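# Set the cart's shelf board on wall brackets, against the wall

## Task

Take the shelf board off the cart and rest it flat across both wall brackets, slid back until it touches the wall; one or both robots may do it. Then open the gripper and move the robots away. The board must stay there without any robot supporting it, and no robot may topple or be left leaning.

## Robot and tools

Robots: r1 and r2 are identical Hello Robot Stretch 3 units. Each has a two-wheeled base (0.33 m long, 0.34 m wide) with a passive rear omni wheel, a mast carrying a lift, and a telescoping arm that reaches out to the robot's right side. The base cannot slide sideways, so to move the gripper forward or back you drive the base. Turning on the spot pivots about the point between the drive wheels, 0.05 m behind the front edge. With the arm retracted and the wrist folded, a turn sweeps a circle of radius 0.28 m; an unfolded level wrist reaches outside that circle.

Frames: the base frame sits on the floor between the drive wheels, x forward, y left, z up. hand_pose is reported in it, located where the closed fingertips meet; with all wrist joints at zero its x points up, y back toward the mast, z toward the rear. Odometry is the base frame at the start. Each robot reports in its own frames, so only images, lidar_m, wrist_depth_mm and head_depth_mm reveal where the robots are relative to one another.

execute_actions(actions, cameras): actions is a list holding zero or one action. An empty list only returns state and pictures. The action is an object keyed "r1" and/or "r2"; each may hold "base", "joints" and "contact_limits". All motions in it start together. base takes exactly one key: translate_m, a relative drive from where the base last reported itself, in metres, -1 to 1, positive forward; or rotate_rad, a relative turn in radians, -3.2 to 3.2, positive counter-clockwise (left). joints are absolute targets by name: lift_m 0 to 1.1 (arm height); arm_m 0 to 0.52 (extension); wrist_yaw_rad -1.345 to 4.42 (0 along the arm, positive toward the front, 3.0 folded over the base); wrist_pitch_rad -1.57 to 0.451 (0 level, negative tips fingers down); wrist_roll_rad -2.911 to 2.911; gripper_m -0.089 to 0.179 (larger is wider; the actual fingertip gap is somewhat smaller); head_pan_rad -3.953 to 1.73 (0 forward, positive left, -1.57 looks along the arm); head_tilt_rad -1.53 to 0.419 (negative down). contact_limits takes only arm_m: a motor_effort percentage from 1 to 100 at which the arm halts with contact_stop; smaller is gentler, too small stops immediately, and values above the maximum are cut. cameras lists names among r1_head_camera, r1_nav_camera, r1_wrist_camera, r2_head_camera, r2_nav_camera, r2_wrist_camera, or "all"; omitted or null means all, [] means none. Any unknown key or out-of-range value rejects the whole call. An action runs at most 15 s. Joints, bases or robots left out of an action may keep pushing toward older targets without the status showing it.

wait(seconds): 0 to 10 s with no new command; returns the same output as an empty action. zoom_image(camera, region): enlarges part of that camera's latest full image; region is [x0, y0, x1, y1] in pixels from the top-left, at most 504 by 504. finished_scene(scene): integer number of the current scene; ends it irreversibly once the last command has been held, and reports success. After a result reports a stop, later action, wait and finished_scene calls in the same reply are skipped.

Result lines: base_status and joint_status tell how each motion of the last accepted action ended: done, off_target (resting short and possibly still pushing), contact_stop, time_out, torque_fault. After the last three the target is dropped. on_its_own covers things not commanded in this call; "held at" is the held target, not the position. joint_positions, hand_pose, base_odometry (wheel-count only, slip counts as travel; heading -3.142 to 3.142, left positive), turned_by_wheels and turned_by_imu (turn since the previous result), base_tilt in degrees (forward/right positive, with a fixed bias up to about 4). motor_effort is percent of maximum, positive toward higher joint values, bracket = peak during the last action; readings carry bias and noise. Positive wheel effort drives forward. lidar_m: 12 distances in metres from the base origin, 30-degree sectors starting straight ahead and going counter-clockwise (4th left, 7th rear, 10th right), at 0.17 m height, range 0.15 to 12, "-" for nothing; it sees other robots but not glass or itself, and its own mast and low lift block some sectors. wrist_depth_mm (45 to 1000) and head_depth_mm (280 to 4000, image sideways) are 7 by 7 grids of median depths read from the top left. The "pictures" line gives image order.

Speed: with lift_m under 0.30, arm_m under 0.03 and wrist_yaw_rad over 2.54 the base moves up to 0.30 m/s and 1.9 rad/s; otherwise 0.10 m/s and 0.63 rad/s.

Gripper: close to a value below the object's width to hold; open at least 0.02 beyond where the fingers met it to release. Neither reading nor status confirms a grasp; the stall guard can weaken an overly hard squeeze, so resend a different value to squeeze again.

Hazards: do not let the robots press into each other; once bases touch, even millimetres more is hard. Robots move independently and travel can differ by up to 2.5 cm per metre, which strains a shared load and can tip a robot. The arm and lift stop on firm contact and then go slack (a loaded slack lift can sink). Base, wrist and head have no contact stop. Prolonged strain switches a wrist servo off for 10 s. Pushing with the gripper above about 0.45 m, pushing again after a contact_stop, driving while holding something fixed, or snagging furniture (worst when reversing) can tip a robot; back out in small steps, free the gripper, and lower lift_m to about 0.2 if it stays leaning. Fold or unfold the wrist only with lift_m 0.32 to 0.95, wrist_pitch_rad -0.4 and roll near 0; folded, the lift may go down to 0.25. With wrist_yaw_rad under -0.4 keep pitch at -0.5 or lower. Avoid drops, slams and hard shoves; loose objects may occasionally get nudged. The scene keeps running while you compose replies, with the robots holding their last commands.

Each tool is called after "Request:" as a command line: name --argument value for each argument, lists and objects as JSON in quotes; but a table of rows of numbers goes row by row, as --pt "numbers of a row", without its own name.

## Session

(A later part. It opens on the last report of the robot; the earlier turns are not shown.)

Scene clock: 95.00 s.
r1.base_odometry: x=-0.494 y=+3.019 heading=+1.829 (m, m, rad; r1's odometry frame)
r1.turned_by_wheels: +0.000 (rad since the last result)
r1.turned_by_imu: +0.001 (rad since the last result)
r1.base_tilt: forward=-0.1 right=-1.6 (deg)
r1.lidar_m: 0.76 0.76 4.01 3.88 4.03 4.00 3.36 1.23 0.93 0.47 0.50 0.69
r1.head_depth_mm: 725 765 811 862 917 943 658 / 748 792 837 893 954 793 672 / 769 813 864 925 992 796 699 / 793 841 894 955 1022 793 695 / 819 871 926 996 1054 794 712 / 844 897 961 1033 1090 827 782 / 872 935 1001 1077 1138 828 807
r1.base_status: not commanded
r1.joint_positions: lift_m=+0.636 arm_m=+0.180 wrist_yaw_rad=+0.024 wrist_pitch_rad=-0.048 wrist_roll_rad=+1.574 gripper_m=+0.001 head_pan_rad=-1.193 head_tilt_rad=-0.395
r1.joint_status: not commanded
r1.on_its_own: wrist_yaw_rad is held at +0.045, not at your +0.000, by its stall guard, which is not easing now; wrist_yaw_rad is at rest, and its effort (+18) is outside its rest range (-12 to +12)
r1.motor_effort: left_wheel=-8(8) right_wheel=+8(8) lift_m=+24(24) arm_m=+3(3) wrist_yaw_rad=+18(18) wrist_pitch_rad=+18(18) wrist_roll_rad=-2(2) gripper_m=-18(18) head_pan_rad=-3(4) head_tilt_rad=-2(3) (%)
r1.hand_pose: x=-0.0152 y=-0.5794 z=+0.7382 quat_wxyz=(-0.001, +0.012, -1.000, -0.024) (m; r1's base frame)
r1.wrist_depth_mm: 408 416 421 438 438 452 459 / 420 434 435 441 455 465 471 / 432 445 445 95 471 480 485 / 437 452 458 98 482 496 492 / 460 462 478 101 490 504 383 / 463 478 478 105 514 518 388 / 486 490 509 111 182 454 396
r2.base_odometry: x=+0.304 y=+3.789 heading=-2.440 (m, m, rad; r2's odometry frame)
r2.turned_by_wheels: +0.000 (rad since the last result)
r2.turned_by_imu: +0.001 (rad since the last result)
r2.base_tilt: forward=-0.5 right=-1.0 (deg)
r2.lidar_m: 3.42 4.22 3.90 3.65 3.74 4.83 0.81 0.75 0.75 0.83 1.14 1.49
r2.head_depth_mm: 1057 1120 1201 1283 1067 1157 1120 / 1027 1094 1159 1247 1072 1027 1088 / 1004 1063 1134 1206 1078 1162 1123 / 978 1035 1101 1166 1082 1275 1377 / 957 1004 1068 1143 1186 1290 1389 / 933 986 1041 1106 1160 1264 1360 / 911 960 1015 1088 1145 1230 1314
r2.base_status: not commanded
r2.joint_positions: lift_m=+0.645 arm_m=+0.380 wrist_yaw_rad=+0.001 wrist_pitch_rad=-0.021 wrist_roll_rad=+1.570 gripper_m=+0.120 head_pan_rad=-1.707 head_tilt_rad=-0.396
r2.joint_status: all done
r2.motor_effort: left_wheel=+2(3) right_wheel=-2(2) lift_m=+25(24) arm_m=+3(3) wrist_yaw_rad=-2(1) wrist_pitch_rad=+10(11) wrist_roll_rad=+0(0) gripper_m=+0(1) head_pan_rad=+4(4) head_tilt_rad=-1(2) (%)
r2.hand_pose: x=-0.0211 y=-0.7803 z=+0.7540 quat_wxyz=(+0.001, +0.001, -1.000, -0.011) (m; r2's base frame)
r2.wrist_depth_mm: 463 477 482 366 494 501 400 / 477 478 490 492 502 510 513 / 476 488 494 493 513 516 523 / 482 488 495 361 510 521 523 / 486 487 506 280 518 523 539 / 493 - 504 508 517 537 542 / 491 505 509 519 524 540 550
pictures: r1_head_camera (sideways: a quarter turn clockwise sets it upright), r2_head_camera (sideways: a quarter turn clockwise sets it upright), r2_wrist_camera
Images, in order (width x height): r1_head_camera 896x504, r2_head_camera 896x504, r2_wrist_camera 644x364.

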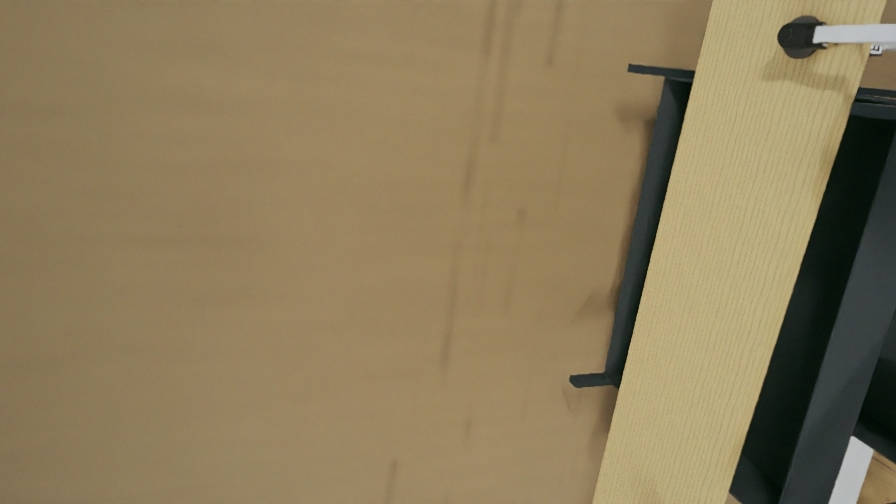

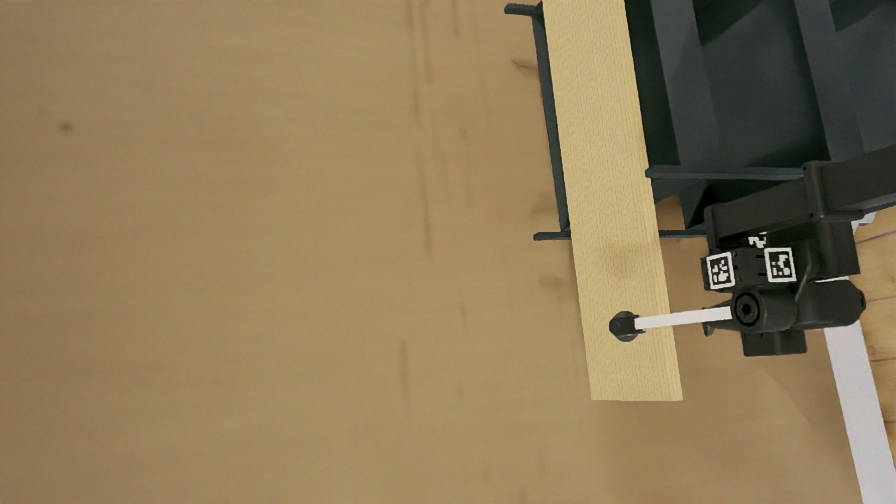

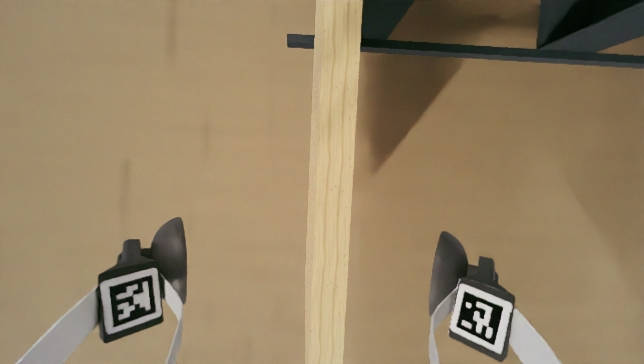

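Request:
execute_actions --actions '[{"r2":{"joints":{"arm_m":0.48}}}]' --cameras '["r2_wrist_camera","r2_head_camera"]'

Scene clock: 97.10 s.
r1.base_odometry: x=-0.494 y=+3.019 heading=+1.829 (m, m, rad; r1's odometry frame)
r1.turned_by_wheels: +0.000 (rad since the last result)
r1.turned_by_imu: +0.000 (rad since the last result)
r1.base_tilt: forward=-0.1 right=-1.7 (deg)
r1.lidar_m: 0.76 0.76 4.01 3.87 4.04 4.04 3.37 1.23 0.93 0.47 0.50 0.68
r1.head_depth_mm: 726 767 812 864 922 939 657 / 747 792 834 892 956 794 676 / 770 817 861 923 987 794 696 / 795 840 897 953 1026 796 695 / 820 868 929 998 1057 795 713 / 842 902 963 1035 1095 825 783 / 871 933 1005 1078 1137 827 806
r1.base_status: not commanded
r1.joint_positions: lift_m=+0.636 arm_m=+0.180 wrist_yaw_rad=+0.024 wrist_pitch_rad=-0.048 wrist_roll_rad=+1.574 gripper_m=+0.001 head_pan_rad=-1.193 head_tilt_rad=-0.395
r1.joint_status: not commanded
r1.on_its_own: wrist_yaw_rad is held at +0.045, not at your +0.000, by its stall guard, which is not easing now; wrist_yaw_rad is at rest, and its effort (+17) is outside its rest range (-12 to +12)
r1.motor_effort: left_wheel=-9(9) right_wheel=+8(8) lift_m=+24(24) arm_m=+3(3) wrist_yaw_rad=+17(18) wrist_pitch_rad=+18(18) wrist_roll_rad=-2(2) gripper_m=-18(18) head_pan_rad=-4(4) head_tilt_rad=-3(3) (%)
r1.hand_pose: x=-0.0152 y=-0.5794 z=+0.7382 quat_wxyz=(-0.001, +0.012, -1.000, -0.024) (m; r1's base frame)
r1.wrist_depth_mm: 404 415 425 433 443 450 459 / 423 425 436 445 450 469 472 / 431 440 451 95 462 478 493 / 440 446 457 98 482 487 501 / 454 464 472 101 490 499 377 / 472 480 487 105 516 517 392 / 488 486 512 111 183 452 395
r2.base_odometry: x=+0.304 y=+3.789 heading=-2.440 (m, m, rad; r2's odometry frame)
r2.turned_by_wheels: +0.000 (rad since the last result)
r2.turned_by_imu: +0.000 (rad since the last result)
r2.base_tilt: forward=-0.4 right=-1.0 (deg)
r2.lidar_m: 3.42 4.24 3.86 3.66 3.75 4.87 0.81 0.75 0.75 0.82 1.15 1.49
r2.head_depth_mm: 1056 1121 1192 1278 1065 1157 1120 / 1026 1091 1162 1238 1072 1029 1091 / 1007 1070 1135 1212 1078 1100 1104 / 982 1037 1100 1168 1081 - 1410 / 955 1008 1074 1141 1179 902 1401 / 936 990 1044 1105 1156 1264 1350 / 908 968 1020 1077 1148 1227 1314
r2.base_status: not commanded
r2.joint_positions: lift_m=+0.645 arm_m=+0.480 wrist_yaw_rad=+0.001 wrist_pitch_rad=-0.021 wrist_roll_rad=+1.570 gripper_m=+0.120 head_pan_rad=-1.707 head_tilt_rad=-0.396
r2.joint_status: all done
r2.motor_effort: left_wheel=+3(2) right_wheel=-2(2) lift_m=+24(24) arm_m=+3(1) wrist_yaw_rad=-1(0) wrist_pitch_rad=+11(10) wrist_roll_rad=+0(0) gripper_m=+1(1) head_pan_rad=+3(3) head_tilt_rad=-2(2) (%)
r2.hand_pose: x=-0.0211 y=-0.8803 z=+0.7540 quat_wxyz=(+0.001, +0.001, -1.000, -0.011) (m; r2's base frame)
r2.wrist_depth_mm: 374 383 387 166 64 409 327 / 379 384 389 145 65 406 417 / 386 390 397 130 66 415 420 / 388 393 396 117 67 417 428 / 392 398 402 106 68 424 427 / 396 - 408 97 70 425 434 / 396 409 413 90 71 432 441
pictures: r2_head_camera (sideways: a quarter turn clockwise sets it upright), r2_wrist_camera
Images, in order (width x height): r2_head_camera 896x504, r2_wrist_camera 644x364.

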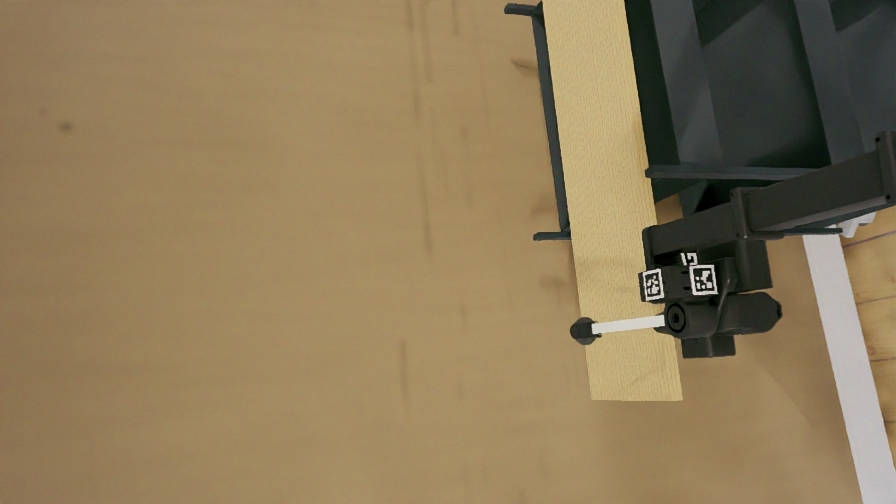

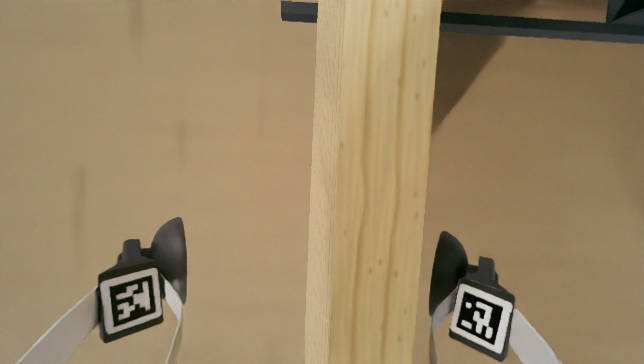

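Request:
execute_actions --actions '[{"r2":{"joints":{"lift_m":0.635}}}]' --cameras '[]'

Request:
execute_actions --actions '[{"r2":{"joints":{"gripper_m":0.0}}}]' --cameras '[]'

Request:
execute_actions --actions '[{"r1":{"joints":{"lift_m":0.76}},"r2":{"joints":{"lift_m":0.76}}}]' --cameras '["r1_wrist_camera","r2_wrist_camera","r1_head_camera","r2_head_camera"]'

Scene clock: 98.07 s.
r1.base_odometry: x=-0.494 y=+3.019 heading=+1.829 (m, m, rad; r1's odometry frame)
r1.turned_by_wheels: +0.000 (rad since the last result)
r1.turned_by_imu: +0.000 (rad since the last result)
r1.base_tilt: forward=-0.1 right=-1.7 (deg)
r1.lidar_m: 0.76 0.76 4.01 3.87 4.06 4.01 3.35 1.23 0.92 0.47 0.50 0.68
r1.head_depth_mm: 728 769 811 862 916 941 655 / 748 788 835 893 950 796 675 / 771 812 868 927 991 791 696 / 796 842 895 959 1025 793 699 / 817 869 925 995 1048 797 713 / 846 900 960 1035 1087 823 784 / 876 936 999 1074 1135 827 807
r1.base_status: not commanded
r1.joint_positions: lift_m=+0.636 arm_m=+0.180 wrist_yaw_rad=+0.024 wrist_pitch_rad=-0.048 wrist_roll_rad=+1.574 gripper_m=+0.001 head_pan_rad=-1.193 head_tilt_rad=-0.395
r1.joint_status: not commanded
r1.on_its_own: wrist_yaw_rad is held at +0.045, not at your +0.000, by its stall guard, which is not easing now; wrist_yaw_rad is at rest, and its effort (+18) is outside its rest range (-12 to +12)
r1.motor_effort: left_wheel=-8(8) right_wheel=+9(8) lift_m=+24(24) arm_m=+2(3) wrist_yaw_rad=+18(18) wrist_pitch_rad=+18(18) wrist_roll_rad=-2(2) gripper_m=-18(18) head_pan_rad=-5(5) head_tilt_rad=-2(3) (%)
r1.hand_pose: x=-0.0152 y=-0.5794 z=+0.7382 quat_wxyz=(-0.001, +0.012, -1.000, -0.024) (m; r1's base frame)
r1.wrist_depth_mm: 406 412 424 433 443 442 460 / 421 429 435 442 457 460 472 / 432 436 446 95 467 478 486 / 440 447 458 97 474 491 493 / 459 464 477 101 498 506 378 / 466 480 483 105 518 516 394 / 481 497 505 111 182 454 398
r2.base_odometry: x=+0.304 y=+3.789 heading=-2.440 (m, m, rad; r2's odometry frame)
r2.turned_by_wheels: +0.000 (rad since the last result)
r2.turned_by_imu: +0.000 (rad since the last result)
r2.base_tilt: forward=-0.5 right=-1.0 (deg)
r2.lidar_m: 3.42 4.23 3.87 3.66 3.72 4.85 0.81 0.75 0.75 0.82 1.15 1.48
r2.head_depth_mm: 1058 1123 1192 1278 1069 1159 1120 / 1026 1096 1166 1247 1070 1029 1089 / 1005 1063 1136 1220 1078 1098 1091 / 978 1034 1099 1174 1080 - 1418 / 953 1006 1067 1136 1188 900 1387 / 936 982 1035 1109 1168 1263 1358 / 913 964 1012 1074 1152 1227 1316
r2.base_status: not commanded
r2.joint_positions: lift_m=+0.635 arm_m=+0.480 wrist_yaw_rad=+0.001 wrist_pitch_rad=-0.021 wrist_roll_rad=+1.570 gripper_m=+0.120 head_pan_rad=-1.707 head_tilt_rad=-0.396
r2.joint_status: all done
r2.motor_effort: left_wheel=+3(2) right_wheel=-2(2) lift_m=+24(26) arm_m=+3(3) wrist_yaw_rad=-1(1) wrist_pitch_rad=+11(10) wrist_roll_rad=+0(0) gripper_m=+1(1) head_pan_rad=+3(3) head_tilt_rad=-2(0) (%)
r2.hand_pose: x=-0.0211 y=-0.8803 z=+0.7440 quat_wxyz=(+0.001, +0.001, -1.000, -0.011) (m; r2's base frame)
r2.wrist_depth_mm: 379 381 387 63 321 403 327 / 380 380 391 64 403 403 415 / 383 386 394 65 409 414 420 / 386 391 400 66 410 418 426 / 395 395 402 67 417 423 433 / 396 - 408 69 419 428 433 / 399 406 412 70 425 432 438
pictures: none
No camera images: the call's "cameras" was empty. Leave "cameras" out to get every camera's image.

Scene clock: 99.77 s.
r1.base_odometry: x=-0.494 y=+3.019 heading=+1.829 (m, m, rad; r1's odometry frame)
r1.turned_by_wheels: +0.000 (rad since the last result)
r1.turned_by_imu: +0.000 (rad since the last result)
r1.base_tilt: forward=-0.2 right=-1.7 (deg)
r1.lidar_m: 0.76 0.76 4.00 3.87 4.04 3.99 3.35 1.23 0.92 0.47 0.50 0.68
r1.head_depth_mm: 727 767 813 862 916 941 656 / 748 790 837 891 949 793 675 / 773 813 863 924 991 792 694 / 796 843 901 958 1029 794 698 / 817 870 923 993 1056 796 713 / 844 899 962 1033 1090 823 782 / 874 932 1004 1079 1140 824 805
r1.base_status: not commanded
r1.joint_positions: lift_m=+0.636 arm_m=+0.180 wrist_yaw_rad=+0.025 wrist_pitch_rad=-0.046 wrist_roll_rad=+1.574 gripper_m=+0.001 head_pan_rad=-1.193 head_tilt_rad=-0.395
r1.joint_status: not commanded
r1.on_its_own: wrist_yaw_rad is held at +0.045, not at your +0.000, by its stall guard, which is not easing now; wrist_yaw_rad is at rest, and its effort (+18) is outside its rest range (-12 to +12)
r1.motor_effort: left_wheel=-8(9) right_wheel=+9(8) lift_m=+24(24) arm_m=+3(3) wrist_yaw_rad=+18(17) wrist_pitch_rad=+17(18) wrist_roll_rad=-2(2) gripper_m=-18(18) head_pan_rad=-4(4) head_tilt_rad=-2(2) (%)
r1.hand_pose: x=-0.0151 y=-0.5795 z=+0.7388 quat_wxyz=(-0.001, +0.012, -1.000, -0.023) (m; r1's base frame)
r1.wrist_depth_mm: 407 417 419 432 441 453 457 / 419 425 437 437 457 462 470 / 435 437 444 95 465 474 486 / 446 446 459 98 486 486 503 / 459 470 475 101 489 497 378 / 469 479 479 105 512 515 391 / 479 501 506 111 182 538 396
r2.base_odometry: x=+0.304 y=+3.789 heading=-2.439 (m, m, rad; r2's odometry frame)
r2.turned_by_wheels: +0.000 (rad since the last result)
r2.turned_by_imu: +0.000 (rad since the last result)
r2.base_tilt: forward=-0.5 right=-1.0 (deg)
r2.lidar_m: 3.43 4.22 3.89 3.66 3.75 4.86 0.81 0.75 0.75 0.82 1.14 1.49
r2.head_depth_mm: 1054 1124 1198 1284 1065 1153 1122 / 1026 1096 1165 1245 1068 1027 1084 / 1002 1065 1127 1207 1073 1098 1091 / 977 1035 1100 1174 1077 - 1408 / 956 1006 1063 1135 1193 900 1390 / 932 983 1042 1108 1158 1257 1361 / 910 962 1015 1080 1144 1233 1321
r2.base_status: not commanded
r2.joint_positions: lift_m=+0.635 arm_m=+0.480 wrist_yaw_rad=+0.001 wrist_pitch_rad=-0.028 wrist_roll_rad=+1.570 gripper_m=+0.001 head_pan_rad=-1.707 head_tilt_rad=-0.396
r2.joint_status: all done
r2.motor_effort: left_wheel=+3(3) right_wheel=-2(2) lift_m=+28(27) arm_m=+2(3) wrist_yaw_rad=-1(2) wrist_pitch_rad=+14(16) wrist_roll_rad=+0(0) gripper_m=-13(96) head_pan_rad=+4(3) head_tilt_rad=-2(0) (%)
r2.hand_pose: x=-0.0211 y=-0.8802 z=+0.7423 quat_wxyz=(+0.001, +0.001, -1.000, -0.014) (m; r2's base frame)
r2.wrist_depth_mm: 373 381 386 62 402 405 328 / 376 381 387 63 403 408 418 / 381 389 395 65 403 415 425 / 387 392 398 66 411 422 429 / 390 396 404 67 417 423 429 / 392 402 68 68 427 427 434 / 400 401 412 69 427 433 442
pictures: none
No camera images: the call's "cameras" was empty. Leave "cameras" out to get every camera's image.

Scene clock: 101.73 s.
r1.base_odometry: x=-0.494 y=+3.019 heading=+1.829 (m, m, rad; r1's odometry frame)
r1.turned_by_wheels: +0.000 (rad since the last result)
r1.turned_by_imu: +0.001 (rad since the last result)
r1.base_tilt: forward=-0.2 right=-1.6 (deg)
r1.lidar_m: 0.76 0.76 4.00 3.86 4.04 4.02 3.35 1.23 0.93 0.47 0.50 0.68
r1.head_depth_mm: 725 768 812 862 917 737 1047 / 747 790 836 891 950 680 762 / 768 814 870 925 988 704 737 / 794 841 892 955 1019 766 737 / 820 871 926 994 1059 831 736 / 842 902 963 1039 1075 857 780 / 875 934 1004 1076 1113 849 803
r1.base_status: not commanded
r1.joint_positions: lift_m=+0.759 arm_m=+0.180 wrist_yaw_rad=+0.036 wrist_pitch_rad=-0.106 wrist_roll_rad=+1.576 gripper_m=+0.001 head_pan_rad=-1.193 head_tilt_rad=-0.395
r1.joint_status: all done
r1.on_its_own: wrist_yaw_rad is held at +0.045, not at your +0.000, by its stall guard, which is not easing now; wrist_pitch_rad is at rest, and its effort (+40) is outside its rest range (-20 to +32)
r1.motor_effort: left_wheel=-6(8) right_wheel=+5(8) lift_m=+41(42) arm_m=+3(2) wrist_yaw_rad=+8(17) wrist_pitch_rad=+40(43) wrist_roll_rad=-3(3) gripper_m=-24(24) head_pan_rad=-4(4) head_tilt_rad=-3(2) (%)
r1.hand_pose: x=-0.0124 y=-0.5767 z=+0.8468 quat_wxyz=(-0.001, +0.018, -0.998, -0.054) (m; r1's base frame)
r1.wrist_depth_mm: 398 407 419 435 446 460 491 / 406 417 431 452 468 487 504 / 411 426 444 95 485 500 516 / 425 435 456 98 493 511 529 / 439 459 472 101 369 528 453 / 456 467 485 106 - 244 450 / 467 481 509 112 456 286 176
r2.base_odometry: x=+0.304 y=+3.789 heading=-2.439 (m, m, rad; r2's odometry frame)
r2.turned_by_wheels: +0.000 (rad since the last result)
r2.turned_by_imu: +0.001 (rad since the last result)
r2.base_tilt: forward=-0.4 right=-1.0 (deg)
r2.lidar_m: 3.43 4.24 3.91 3.66 3.75 4.82 0.81 0.75 0.75 0.83 1.15 1.48
r2.head_depth_mm: 1056 1120 1202 1280 1114 1156 1121 / 1029 1095 1163 1251 1111 1029 1086 / 1001 1065 1126 1204 1127 1008 1289 / 983 1036 1093 1175 1217 1353 1412 / 956 1010 1072 1139 1187 1324 1398 / 933 988 1037 1105 1171 1263 1365 / 912 965 1018 1082 1143 1233 1320
r2.base_status: not commanded
r2.joint_positions: lift_m=+0.760 arm_m=+0.480 wrist_yaw_rad=+0.006 wrist_pitch_rad=-0.115 wrist_roll_rad=+1.570 gripper_m=+0.001 head_pan_rad=-1.707 head_tilt_rad=-0.396
r2.joint_status: all done
r2.on_its_own: wrist_pitch_rad is at rest, and its effort (+57) is outside its rest range (-20 to +32)
r2.motor_effort: left_wheel=+6(6) right_wheel=-5(5) lift_m=+37(38) arm_m=+2(2) wrist_yaw_rad=-5(5) wrist_pitch_rad=+57(59) wrist_roll_rad=+0(0) gripper_m=-20(21) head_pan_rad=+4(4) head_tilt_rad=-1(1) (%)
r2.hand_pose: x=-0.0197 y=-0.8765 z=+0.8448 quat_wxyz=(+0.001, +0.003, -0.998, -0.058) (m; r2's base frame)
r2.wrist_depth_mm: 355 367 381 65 327 428 443 / 357 372 385 66 421 440 465 / 361 376 391 67 423 444 463 / 367 377 397 68 429 451 470 / 369 387 397 69 437 456 488 / 375 390 403 71 - 467 484 / 376 388 409 72 446 471 495
pictures: r1_head_camera (sideways: a quarter turn clockwise sets it upright), r1_wrist_camera, r2_head_camera (sideways: a quarter turn clockwise sets it upright), r2_wrist_camera
Images, in order (width x height): r1_head_camera 896x504, r1_wrist_camera 644x364, r2_head_camera 896x504, r2_wrist_camera 644x364.

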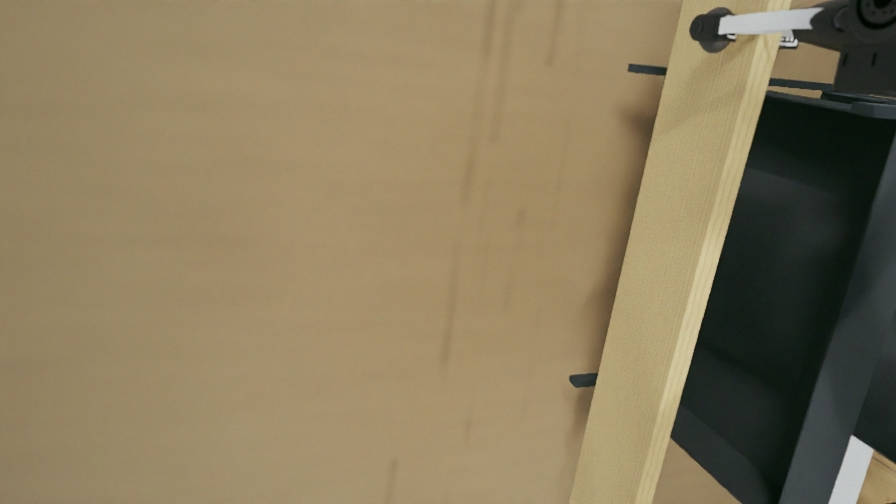

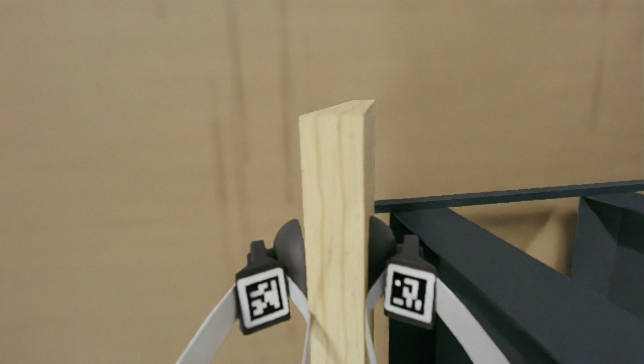

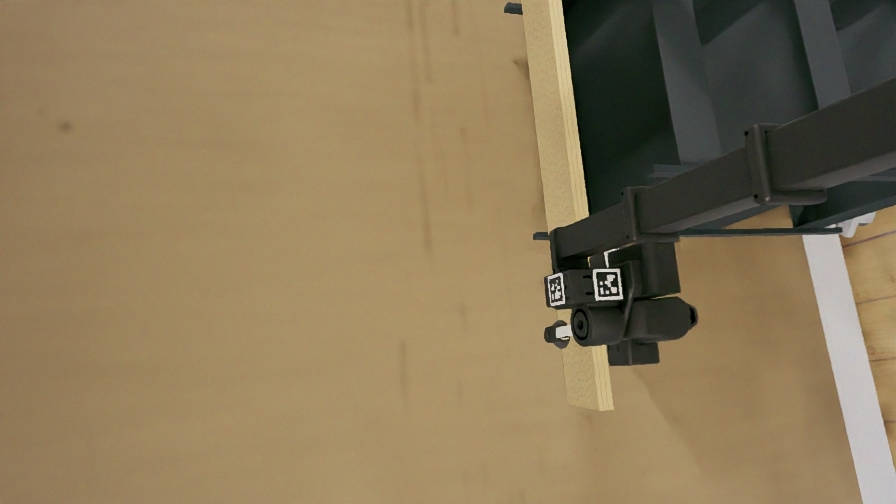

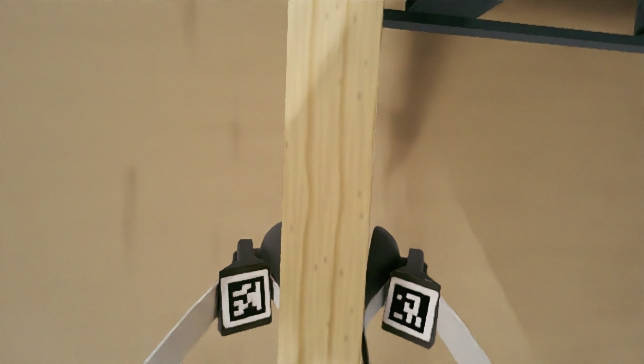

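Request:
execute_actions --actions '[{"r1":{"joints":{"lift_m":0.84,"wrist_pitch_rad":0.06}},"r2":{"joints":{"lift_m":0.84,"wrist_pitch_rad":0.06}}}]' --cameras '[]'

Request:
execute_actions --actions '[{"r1":{"base":{"translate_m":0.8}},"r2":{"base":{"translate_m":0.8}}}]' --cameras '["r1_nav_camera","r2_nav_camera","r2_head_camera"]'

Scene clock: 103.57 s.
r1.base_odometry: x=-0.494 y=+3.019 heading=+1.829 (m, m, rad; r1's odometry frame)
r1.turned_by_wheels: +0.000 (rad since the last result)
r1.turned_by_imu: +0.000 (rad since the last result)
r1.base_tilt: forward=-0.2 right=-1.6 (deg)
r1.lidar_m: 0.76 0.76 4.01 3.87 4.02 4.02 3.35 1.22 0.92 0.47 0.50 0.69
r1.head_depth_mm: 726 768 812 860 897 582 - / 747 791 837 889 915 855 760 / 768 815 868 924 751 888 736 / 794 841 897 956 734 916 736 / 819 873 929 995 774 915 739 / 845 901 966 1029 824 912 781 / 876 932 998 1075 881 887 806
r1.base_status: not commanded
r1.joint_positions: lift_m=+0.839 arm_m=+0.180 wrist_yaw_rad=+0.036 wrist_pitch_rad=-0.051 wrist_roll_rad=+1.576 gripper_m=+0.001 head_pan_rad=-1.193 head_tilt_rad=-0.395
r1.joint_status: wrist_pitch_rad off_target (ended at -0.051, target +0.060); the others done
r1.on_its_own: wrist_yaw_rad is held at +0.045, not at your +0.000, by its stall guard, which is not easing now; wrist_pitch_rad is at rest, and its effort (+42) is outside its rest range (-20 to +32)
r1.motor_effort: left_wheel=-5(6) right_wheel=+5(5) lift_m=+41(43) arm_m=+3(2) wrist_yaw_rad=+8(8) wrist_pitch_rad=+42(47) wrist_roll_rad=-2(2) gripper_m=-24(24) head_pan_rad=-3(4) head_tilt_rad=-3(3) (%)
r1.hand_pose: x=-0.0123 y=-0.5792 z=+0.9409 quat_wxyz=(-0.002, +0.018, -1.000, -0.026) (m; r1's base frame)
r1.wrist_depth_mm: 403 418 422 430 441 448 455 / 414 419 433 442 454 464 476 / 426 436 448 95 463 474 487 / 440 456 454 98 488 489 503 / 452 458 472 101 501 410 335 / 470 483 484 106 - 430 317 / 488 494 503 112 530 435 325
r2.base_odometry: x=+0.304 y=+3.789 heading=-2.439 (m, m, rad; r2's odometry frame)
r2.turned_by_wheels: +0.000 (rad since the last result)
r2.turned_by_imu: +0.000 (rad since the last result)
r2.base_tilt: forward=-0.4 right=-1.0 (deg)
r2.lidar_m: 3.41 4.25 3.91 3.65 3.74 4.84 0.81 0.75 0.75 0.83 1.15 1.49
r2.head_depth_mm: 1054 1119 1198 1256 1224 1150 1089 / 1025 1092 1162 1219 1213 908 - / 1007 1061 1132 1189 1192 1203 1210 / 976 1035 1100 1157 1275 1342 1414 / 955 1006 1072 1125 1247 1311 1399 / 932 985 1042 1112 1170 1267 1358 / 911 963 1013 1076 1153 1236 1311
r2.base_status: not commanded
r2.joint_positions: lift_m=+0.840 arm_m=+0.480 wrist_yaw_rad=+0.007 wrist_pitch_rad=-0.057 wrist_roll_rad=+1.570 gripper_m=+0.001 head_pan_rad=-1.707 head_tilt_rad=-0.396
r2.joint_status: wrist_pitch_rad off_target (ended at -0.057, target +0.060); the others done
r2.on_its_own: wrist_pitch_rad is at rest, and its effort (+58) is outside its rest range (-20 to +32)
r2.motor_effort: left_wheel=+7(7) right_wheel=-5(5) lift_m=+37(40) arm_m=+2(2) wrist_yaw_rad=-5(6) wrist_pitch_rad=+58(65) wrist_roll_rad=+0(0) gripper_m=-21(21) head_pan_rad=+3(3) head_tilt_rad=-2(1) (%)
r2.hand_pose: x=-0.0197 y=-0.8792 z=+0.9395 quat_wxyz=(+0.001, +0.003, -1.000, -0.029) (m; r2's base frame)
r2.wrist_depth_mm: 362 372 385 65 405 340 333 / 370 382 387 66 409 419 434 / 374 379 390 67 412 428 437 / 378 385 399 68 418 430 439 / 381 391 398 69 422 435 450 / 381 395 401 71 - 438 455 / 390 399 413 72 435 449 457
pictures: none
No camera images: the call's "cameras" was empty. Leave "cameras" out to get every camera's image.

Scene clock: 112.80 s.
r1.base_odometry: x=-0.698 y=+3.793 heading=+1.829 (m, m, rad; r1's odometry frame)
r1.turned_by_wheels: +0.000 (rad since the last result)
r1.turned_by_imu: +0.000 (rad since the last result)
r1.base_tilt: forward=-0.2 right=-1.7 (deg)
r1.lidar_m: 0.73 0.73 3.99 3.84 4.03 4.85 3.39 0.69 0.58 0.90 0.94 1.30
r1.head_depth_mm: 736 775 821 872 915 791 - / 755 796 852 903 778 1036 1123 / 781 825 873 934 740 1079 1171 / 800 850 906 967 782 1116 1222 / 825 879 935 1003 829 1171 1282 / 854 909 976 1038 885 1230 1333 / 882 937 1010 1069 1180 1289 1388
r1.base_status: done
r1.joint_positions: lift_m=+0.839 arm_m=+0.180 wrist_yaw_rad=+0.035 wrist_pitch_rad=-0.054 wrist_roll_rad=+1.569 gripper_m=+0.001 head_pan_rad=-1.193 head_tilt_rad=-0.395
r1.joint_status: not commanded
r1.on_its_own: wrist_yaw_rad is held at +0.045, not at your +0.000, by its stall guard, which is not easing now; wrist_pitch_rad is at rest, and its effort (+43) is outside its rest range (-20 to +32)
r1.motor_effort: left_wheel=-3(5) right_wheel=+2(9) lift_m=+41(41) arm_m=+3(3) wrist_yaw_rad=+9(12) wrist_pitch_rad=+43(43) wrist_roll_rad=+1(3) gripper_m=-24(25) head_pan_rad=-4(4) head_tilt_rad=-3(3) (%)
r1.hand_pose: x=-0.0125 y=-0.5791 z=+0.9399 quat_wxyz=(+0.002, +0.017, -0.999, -0.028) (m; r1's base frame)
r1.wrist_depth_mm: 414 419 427 436 447 460 476 / 422 429 445 456 469 470 484 / 442 443 451 95 479 486 503 / 448 457 461 94 479 509 524 / 465 471 480 99 513 522 537 / 479 488 497 105 - 538 563 / 484 504 525 113 542 558 584
r2.base_odometry: x=-0.307 y=+3.272 heading=-2.439 (m, m, rad; r2's odometry frame)
r2.turned_by_wheels: +0.000 (rad since the last result)
r2.turned_by_imu: +0.001 (rad since the last result)
r2.base_tilt: forward=-0.4 right=-1.0 (deg)
r2.lidar_m: 3.22 3.42 3.96 3.72 3.79 4.92 0.73 0.73 1.13 1.07 1.09 1.40
r2.head_depth_mm: 996 1060 1132 1194 1308 1427 1491 / 972 1030 1095 1169 1261 1359 - / 946 1000 1071 1123 1208 1330 1395 / 921 985 1043 1096 1210 1268 1366 / 904 954 1009 1068 1177 1239 1322 / 881 931 987 1047 1109 1196 1287 / 864 912 959 1015 1092 1160 1245
r2.base_status: done
r2.joint_positions: lift_m=+0.840 arm_m=+0.480 wrist_yaw_rad=-0.007 wrist_pitch_rad=-0.053 wrist_roll_rad=+1.565 gripper_m=+0.001 head_pan_rad=-1.707 head_tilt_rad=-0.396
r2.joint_status: not commanded
r2.on_its_own: wrist_pitch_rad is at rest, and its effort (+56) is outside its rest range (-20 to +32)
r2.motor_effort: left_wheel=+2(12) right_wheel=-1(4) lift_m=+37(37) arm_m=+2(2) wrist_yaw_rad=+6(6) wrist_pitch_rad=+56(57) wrist_roll_rad=+2(2) gripper_m=-21(21) head_pan_rad=+3(3) head_tilt_rad=-2(2) (%)
r2.hand_pose: x=-0.0232 y=-0.8793 z=+0.9403 quat_wxyz=(+0.003, -0.003, -1.000, -0.027) (m; r2's base frame)
r2.wrist_depth_mm: 315 322 330 59 345 355 366 / 320 324 333 60 350 356 369 / 319 327 336 62 351 365 371 / 321 331 338 64 354 364 375 / 323 333 342 66 362 369 379 / 328 337 341 68 - 373 385 / 332 336 349 71 369 377 386
pictures: r1_nav_camera (sideways: a quarter turn counterclockwise sets it upright), r2_head_camera (sideways: a quarter turn clockwise sets it upright), r2_nav_camera (sideways: a quarter turn counterclockwise sets it upright)
Images, in order (width x height): r1_nav_camera 672x504, r2_head_camera 896x504, r2_nav_camera 672x504.

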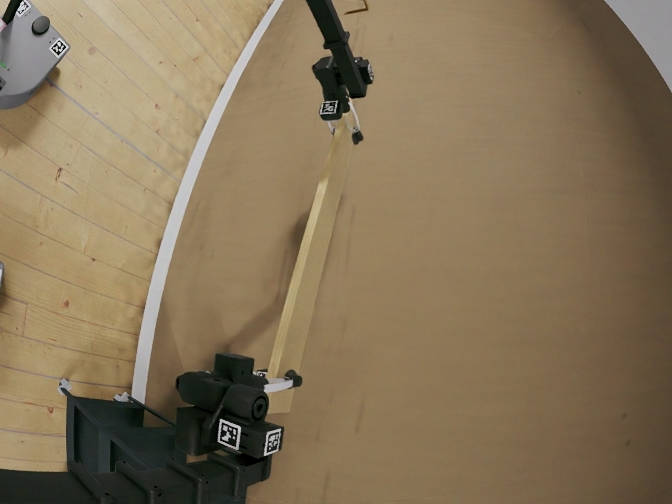

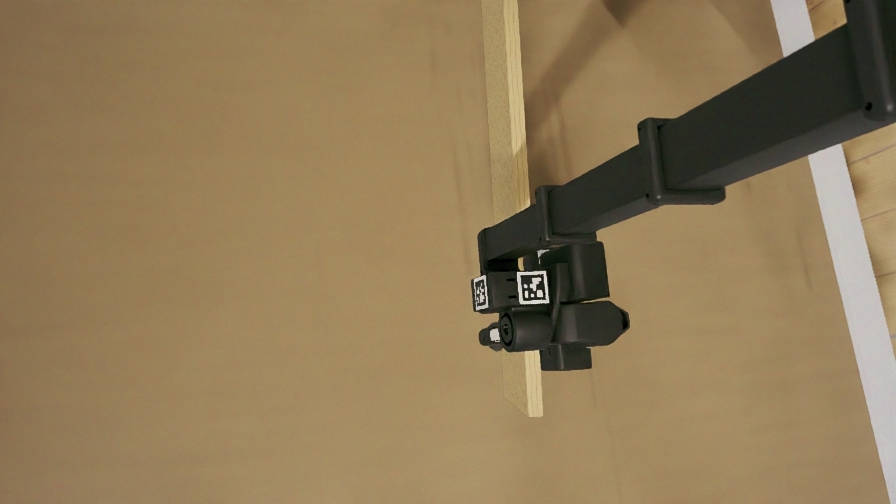

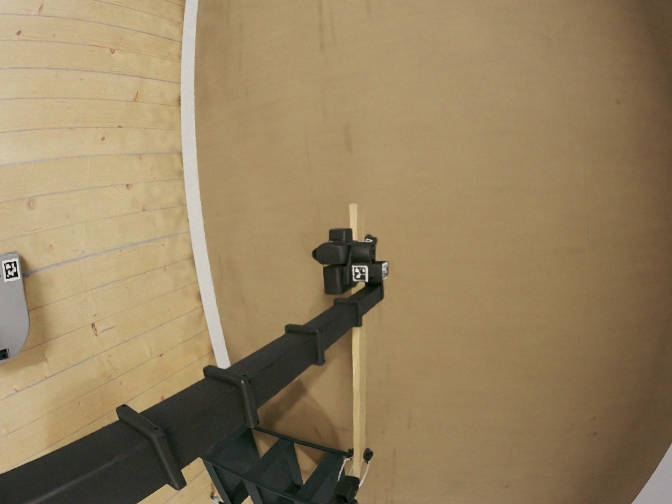

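Request:
execute_actions --actions '[{"r1":{"base":{"translate_m":1.0},"joints":{"arm_m":0.24}},"r2":{"base":{"translate_m":1.0},"joints":{"arm_m":0.41}}}]' --cameras '["r1_nav_camera","r2_nav_camera","r2_head_camera","r1_head_camera"]'

Scene clock: 124.50 s.
r1.base_odometry: x=-0.953 y=+4.760 heading=+1.829 (m, m, rad; r1's odometry frame)
r1.turned_by_wheels: +0.000 (rad since the last result)
r1.turned_by_imu: -0.001 (rad since the last result)
r1.base_tilt: forward=-0.2 right=-1.6 (deg)
r1.lidar_m: 0.72 0.70 4.00 3.84 4.01 5.53 3.50 1.28 0.95 0.91 0.95 1.31
r1.head_depth_mm: 745 781 827 878 906 - 1102 / 761 806 856 906 805 1046 1133 / 786 831 881 940 856 1087 1178 / 808 856 915 980 908 1138 1233 / 835 887 940 1013 1084 1183 1286 / 857 914 981 1043 1146 1236 1349 / 893 947 1019 1076 1186 1298 1396
r1.base_status: done
r1.joint_positions: lift_m=+0.839 arm_m=+0.240 wrist_yaw_rad=+0.027 wrist_pitch_rad=-0.055 wrist_roll_rad=+1.565 gripper_m=+0.001 head_pan_rad=-1.193 head_tilt_rad=-0.395
r1.joint_status: all done
r1.on_its_own: wrist_yaw_rad is held at +0.045, not at your +0.000, by its stall guard, which is not easing now; wrist_yaw_rad is at rest, and its effort (+16) is outside its rest range (-12 to +12); wrist_pitch_rad is at rest, and its effort (+43) is outside its rest range (-20 to +32)
r1.motor_effort: left_wheel=-6(8) right_wheel=+5(9) lift_m=+41(41) arm_m=+3(5) wrist_yaw_rad=+16(15) wrist_pitch_rad=+43(44) wrist_roll_rad=+2(5) gripper_m=-24(24) head_pan_rad=-3(4) head_tilt_rad=-3(2) (%)
r1.hand_pose: x=-0.0146 y=-0.6391 z=+0.9399 quat_wxyz=(+0.004, +0.013, -1.000, -0.028) (m; r1's base frame)
r1.wrist_depth_mm: 371 381 384 397 404 411 423 / 377 391 392 402 410 429 431 / 386 397 408 94 427 435 447 / 403 409 422 99 438 453 461 / 408 425 433 103 449 462 479 / 426 432 443 107 - 479 495 / 434 443 460 114 490 500 515
r2.base_odometry: x=-1.070 y=+2.626 heading=-2.439 (m, m, rad; r2's odometry frame)
r2.turned_by_wheels: +0.000 (rad since the last result)
r2.turned_by_imu: +0.002 (rad since the last result)
r2.base_tilt: forward=-0.4 right=-1.0 (deg)
r2.lidar_m: 2.35 2.39 3.09 3.78 3.89 5.03 0.71 1.53 1.05 0.99 1.00 1.31
r2.head_depth_mm: 924 982 1047 1104 1210 1307 1405 / 899 955 1016 1080 1167 1248 - / 876 927 987 1055 882 1215 1314 / 853 906 965 1016 - 1184 1272 / 836 881 938 997 - 1152 1235 / 814 862 912 968 1025 1105 1191 / 798 841 890 942 996 1072 1151
r2.base_status: done
r2.joint_positions: lift_m=+0.840 arm_m=+0.410 wrist_yaw_rad=+0.000 wrist_pitch_rad=-0.053 wrist_roll_rad=+1.563 gripper_m=+0.001 head_pan_rad=-1.707 head_tilt_rad=-0.396
r2.joint_status: all done
r2.on_its_own: wrist_pitch_rad is at rest, and its effort (+56) is outside its rest range (-20 to +32)
r2.motor_effort: left_wheel=+5(14) right_wheel=-5(6) lift_m=+37(37) arm_m=-3(3) wrist_yaw_rad=+0(14) wrist_pitch_rad=+56(56) wrist_roll_rad=+3(3) gripper_m=-22(22) head_pan_rad=+3(4) head_tilt_rad=-2(1) (%)
r2.hand_pose: x=-0.0213 y=-0.8098 z=+0.9404 quat_wxyz=(+0.004, +0.000, -1.000, -0.027) (m; r2's base frame)
r2.wrist_depth_mm: 306 313 321 63 337 348 354 / 309 317 323 65 340 350 357 / 313 321 328 66 345 355 364 / 316 322 332 67 349 358 367 / 317 325 332 69 354 363 372 / 322 332 333 70 - 364 374 / 326 331 342 72 359 372 381
pictures: r1_head_camera (sideways: a quarter turn clockwise sets it upright), r1_nav_camera (sideways: a quarter turn counterclockwise sets it upright), r2_head_camera (sideways: a quarter turn clockwise sets it upright), r2_nav_camera (sideways: a quarter turn counterclockwise sets it upright)
Images, in order (width x height): r1_head_camera 896x504, r1_nav_camera 672x504, r2_head_camera 896x504, r2_nav_camera 672x504.

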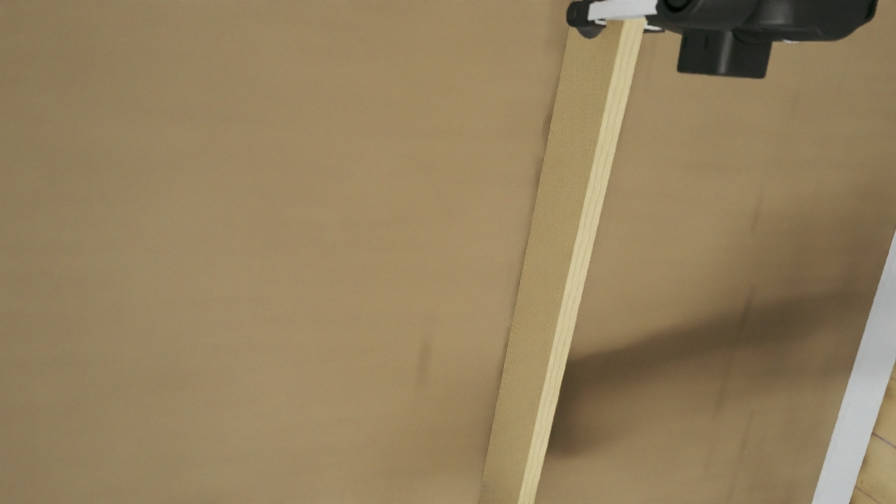

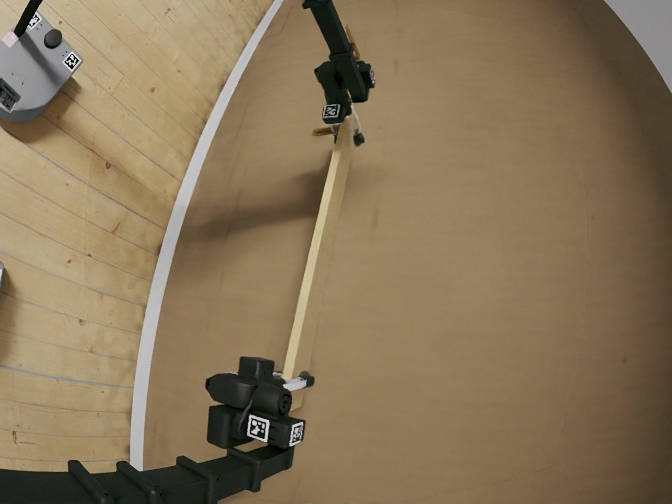

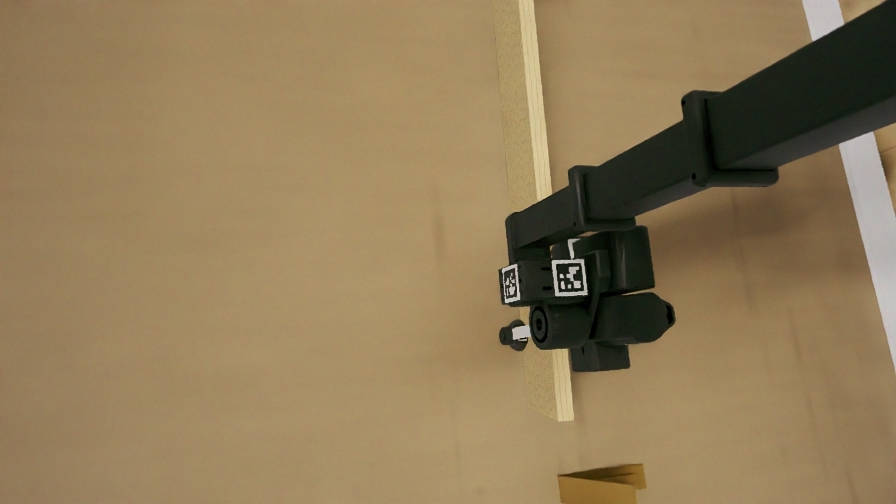

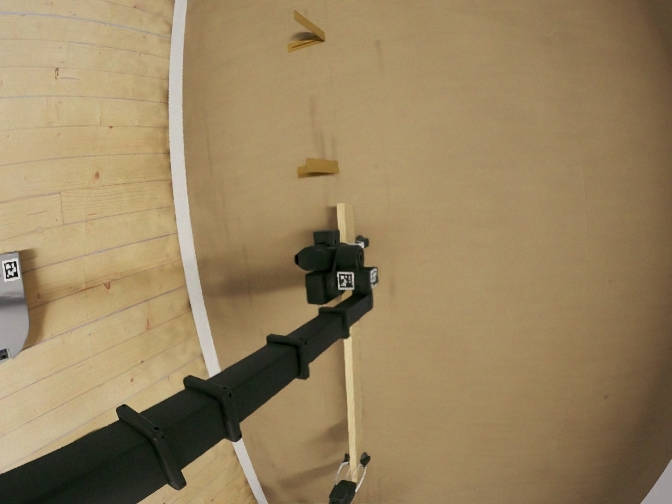

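Request:
execute_actions --actions '[{"r1":{"base":{"translate_m":0.65}},"r2":{"base":{"translate_m":0.65},"joints":{"arm_m":0.38}}}]' --cameras '["r1_nav_camera","r2_nav_camera","r2_head_camera","r1_head_camera"]'

Scene clock: 132.57 s.
r1.base_odometry: x=-1.119 y=+5.388 heading=+1.828 (m, m, rad; r1's odometry frame)
r1.turned_by_wheels: +0.000 (rad since the last result)
r1.turned_by_imu: -0.001 (rad since the last result)
r1.base_tilt: forward=-0.2 right=-1.7 (deg)
r1.lidar_m: 0.68 2.53 3.47 3.85 4.01 5.51 2.03 1.30 0.95 0.92 0.96 1.31
r1.head_depth_mm: 745 790 832 883 906 - 1110 / 766 810 861 913 806 1048 1128 / 790 827 887 943 851 1087 1177 / 811 859 916 978 862 1145 1238 / 835 888 946 1016 1093 1188 1299 / 860 921 985 1044 1138 1242 1350 / 889 947 1020 1071 1189 1294 1403
r1.base_status: done
r1.joint_positions: lift_m=+0.839 arm_m=+0.240 wrist_yaw_rad=+0.031 wrist_pitch_rad=-0.055 wrist_roll_rad=+1.567 gripper_m=+0.001 head_pan_rad=-1.193 head_tilt_rad=-0.395
r1.joint_status: not commanded
r1.on_its_own: wrist_yaw_rad is held at +0.045, not at your +0.000, by its stall guard, which is not easing now; wrist_pitch_rad is at rest, and its effort (+43) is outside its rest range (-20 to +32)
r1.motor_effort: left_wheel=-4(6) right_wheel=+2(10) lift_m=+41(41) arm_m=+2(3) wrist_yaw_rad=+11(16) wrist_pitch_rad=+43(43) wrist_roll_rad=+1(2) gripper_m=-25(25) head_pan_rad=-3(4) head_tilt_rad=-2(2) (%)
r1.hand_pose: x=-0.0134 y=-0.6391 z=+0.9398 quat_wxyz=(+0.003, +0.016, -0.999, -0.028) (m; r1's base frame)
r1.wrist_depth_mm: 375 378 389 399 410 414 427 / 378 388 402 411 423 430 440 / 398 400 411 94 427 446 456 / 406 417 419 98 437 451 470 / 419 428 431 102 464 473 479 / 433 443 442 107 - 484 492 / 442 445 465 114 493 511 519
r2.base_odometry: x=-1.566 y=+2.205 heading=-2.439 (m, m, rad; r2's odometry frame)
r2.turned_by_wheels: +0.000 (rad since the last result)
r2.turned_by_imu: +0.002 (rad since the last result)
r2.base_tilt: forward=-0.4 right=-1.0 (deg)
r2.lidar_m: 1.70 1.73 2.25 3.85 3.92 5.10 0.70 1.45 0.99 0.94 0.95 1.24
r2.head_depth_mm: 869 924 990 1063 1141 1248 1338 / 849 901 965 1030 1105 1176 - / 829 879 935 996 928 1167 1267 / 810 855 913 970 - 1132 1206 / 790 836 888 944 - 1091 1167 / 772 813 860 919 958 1047 1129 / 756 798 842 890 950 1016 1087
r2.base_status: done
r2.joint_positions: lift_m=+0.840 arm_m=+0.380 wrist_yaw_rad=-0.004 wrist_pitch_rad=-0.053 wrist_roll_rad=+1.564 gripper_m=+0.001 head_pan_rad=-1.707 head_tilt_rad=-0.396
r2.joint_status: all done
r2.on_its_own: wrist_pitch_rad is at rest, and its effort (+57) is outside its rest range (-20 to +32)
r2.motor_effort: left_wheel=+2(11) right_wheel=-2(5) lift_m=+37(37) arm_m=-3(3) wrist_yaw_rad=+3(6) wrist_pitch_rad=+57(56) wrist_roll_rad=+2(3) gripper_m=-22(21) head_pan_rad=+3(3) head_tilt_rad=-4(2) (%)
r2.hand_pose: x=-0.0224 y=-0.7798 z=+0.9404 quat_wxyz=(+0.004, -0.002, -1.000, -0.027) (m; r2's base frame)
r2.wrist_depth_mm: 289 296 302 61 320 325 336 / 292 297 306 63 321 329 340 / 296 303 308 64 324 332 344 / 298 304 311 66 327 337 345 / 301 307 313 68 331 339 349 / 303 308 316 69 - 339 353 / 309 311 322 72 336 169 356
pictures: r1_head_camera (sideways: a quarter turn clockwise sets it upright), r1_nav_camera (sideways: a quarter turn counterclockwise sets it upright), r2_head_camera (sideways: a quarter turn clockwise sets it upright), r2_nav_camera (sideways: a quarter turn counterclockwise sets it upright)
Images, in order (width x height): r1_head_camera 896x504, r1_nav_camera 672x504, r2_head_camera 896x504, r2_nav_camera 672x504.

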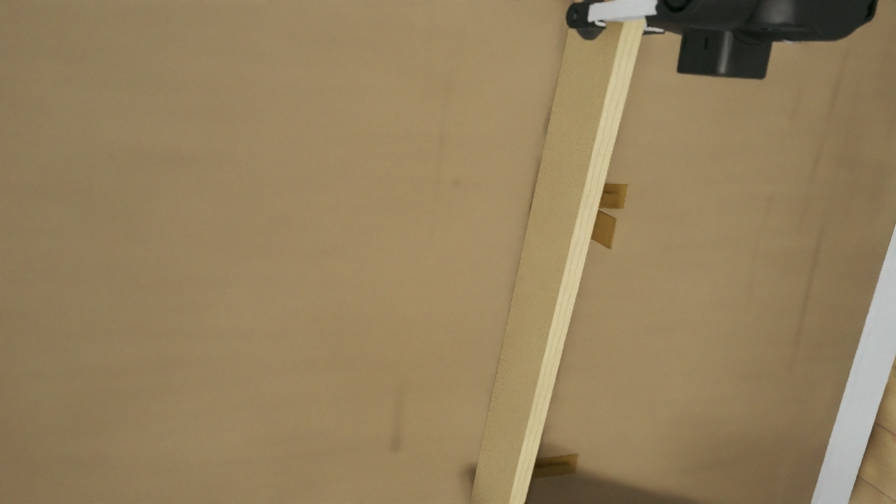

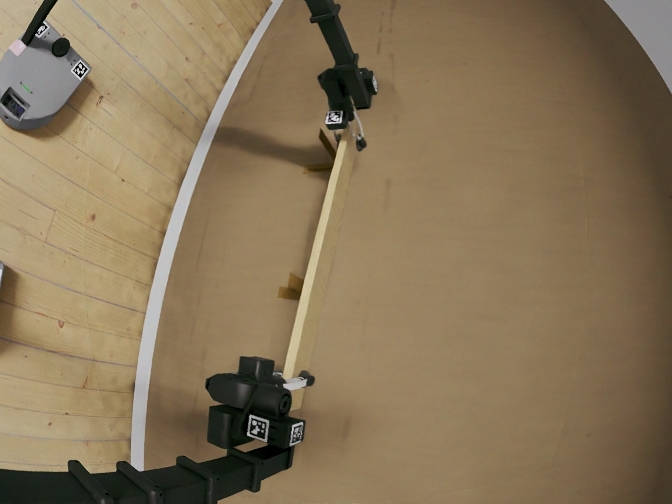

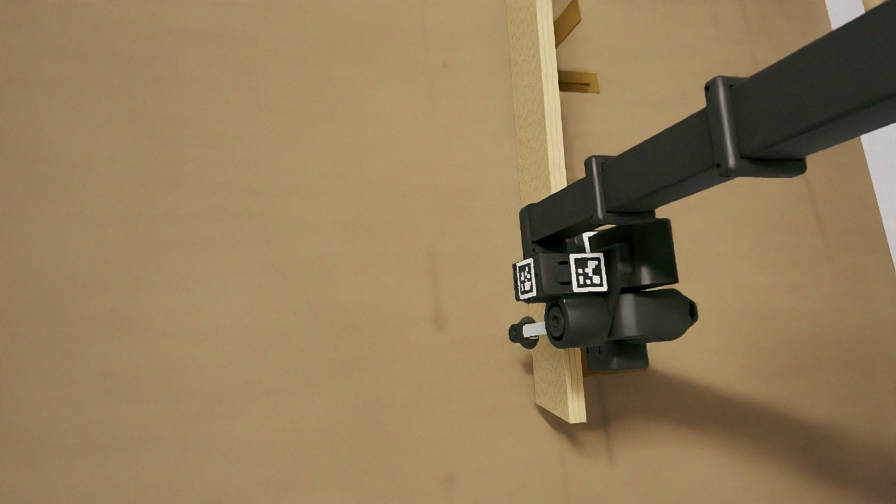

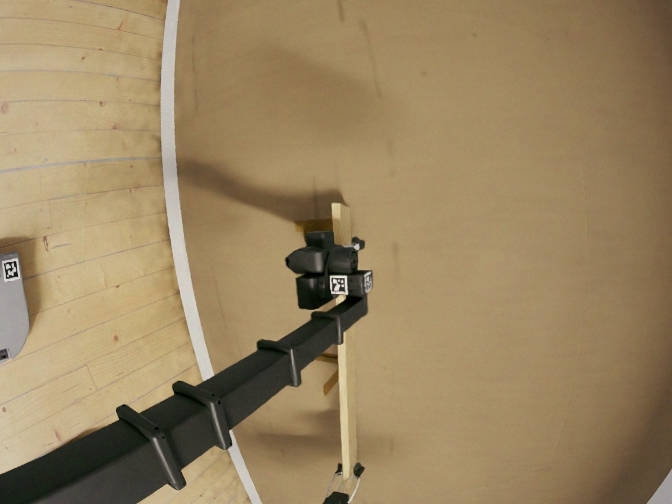

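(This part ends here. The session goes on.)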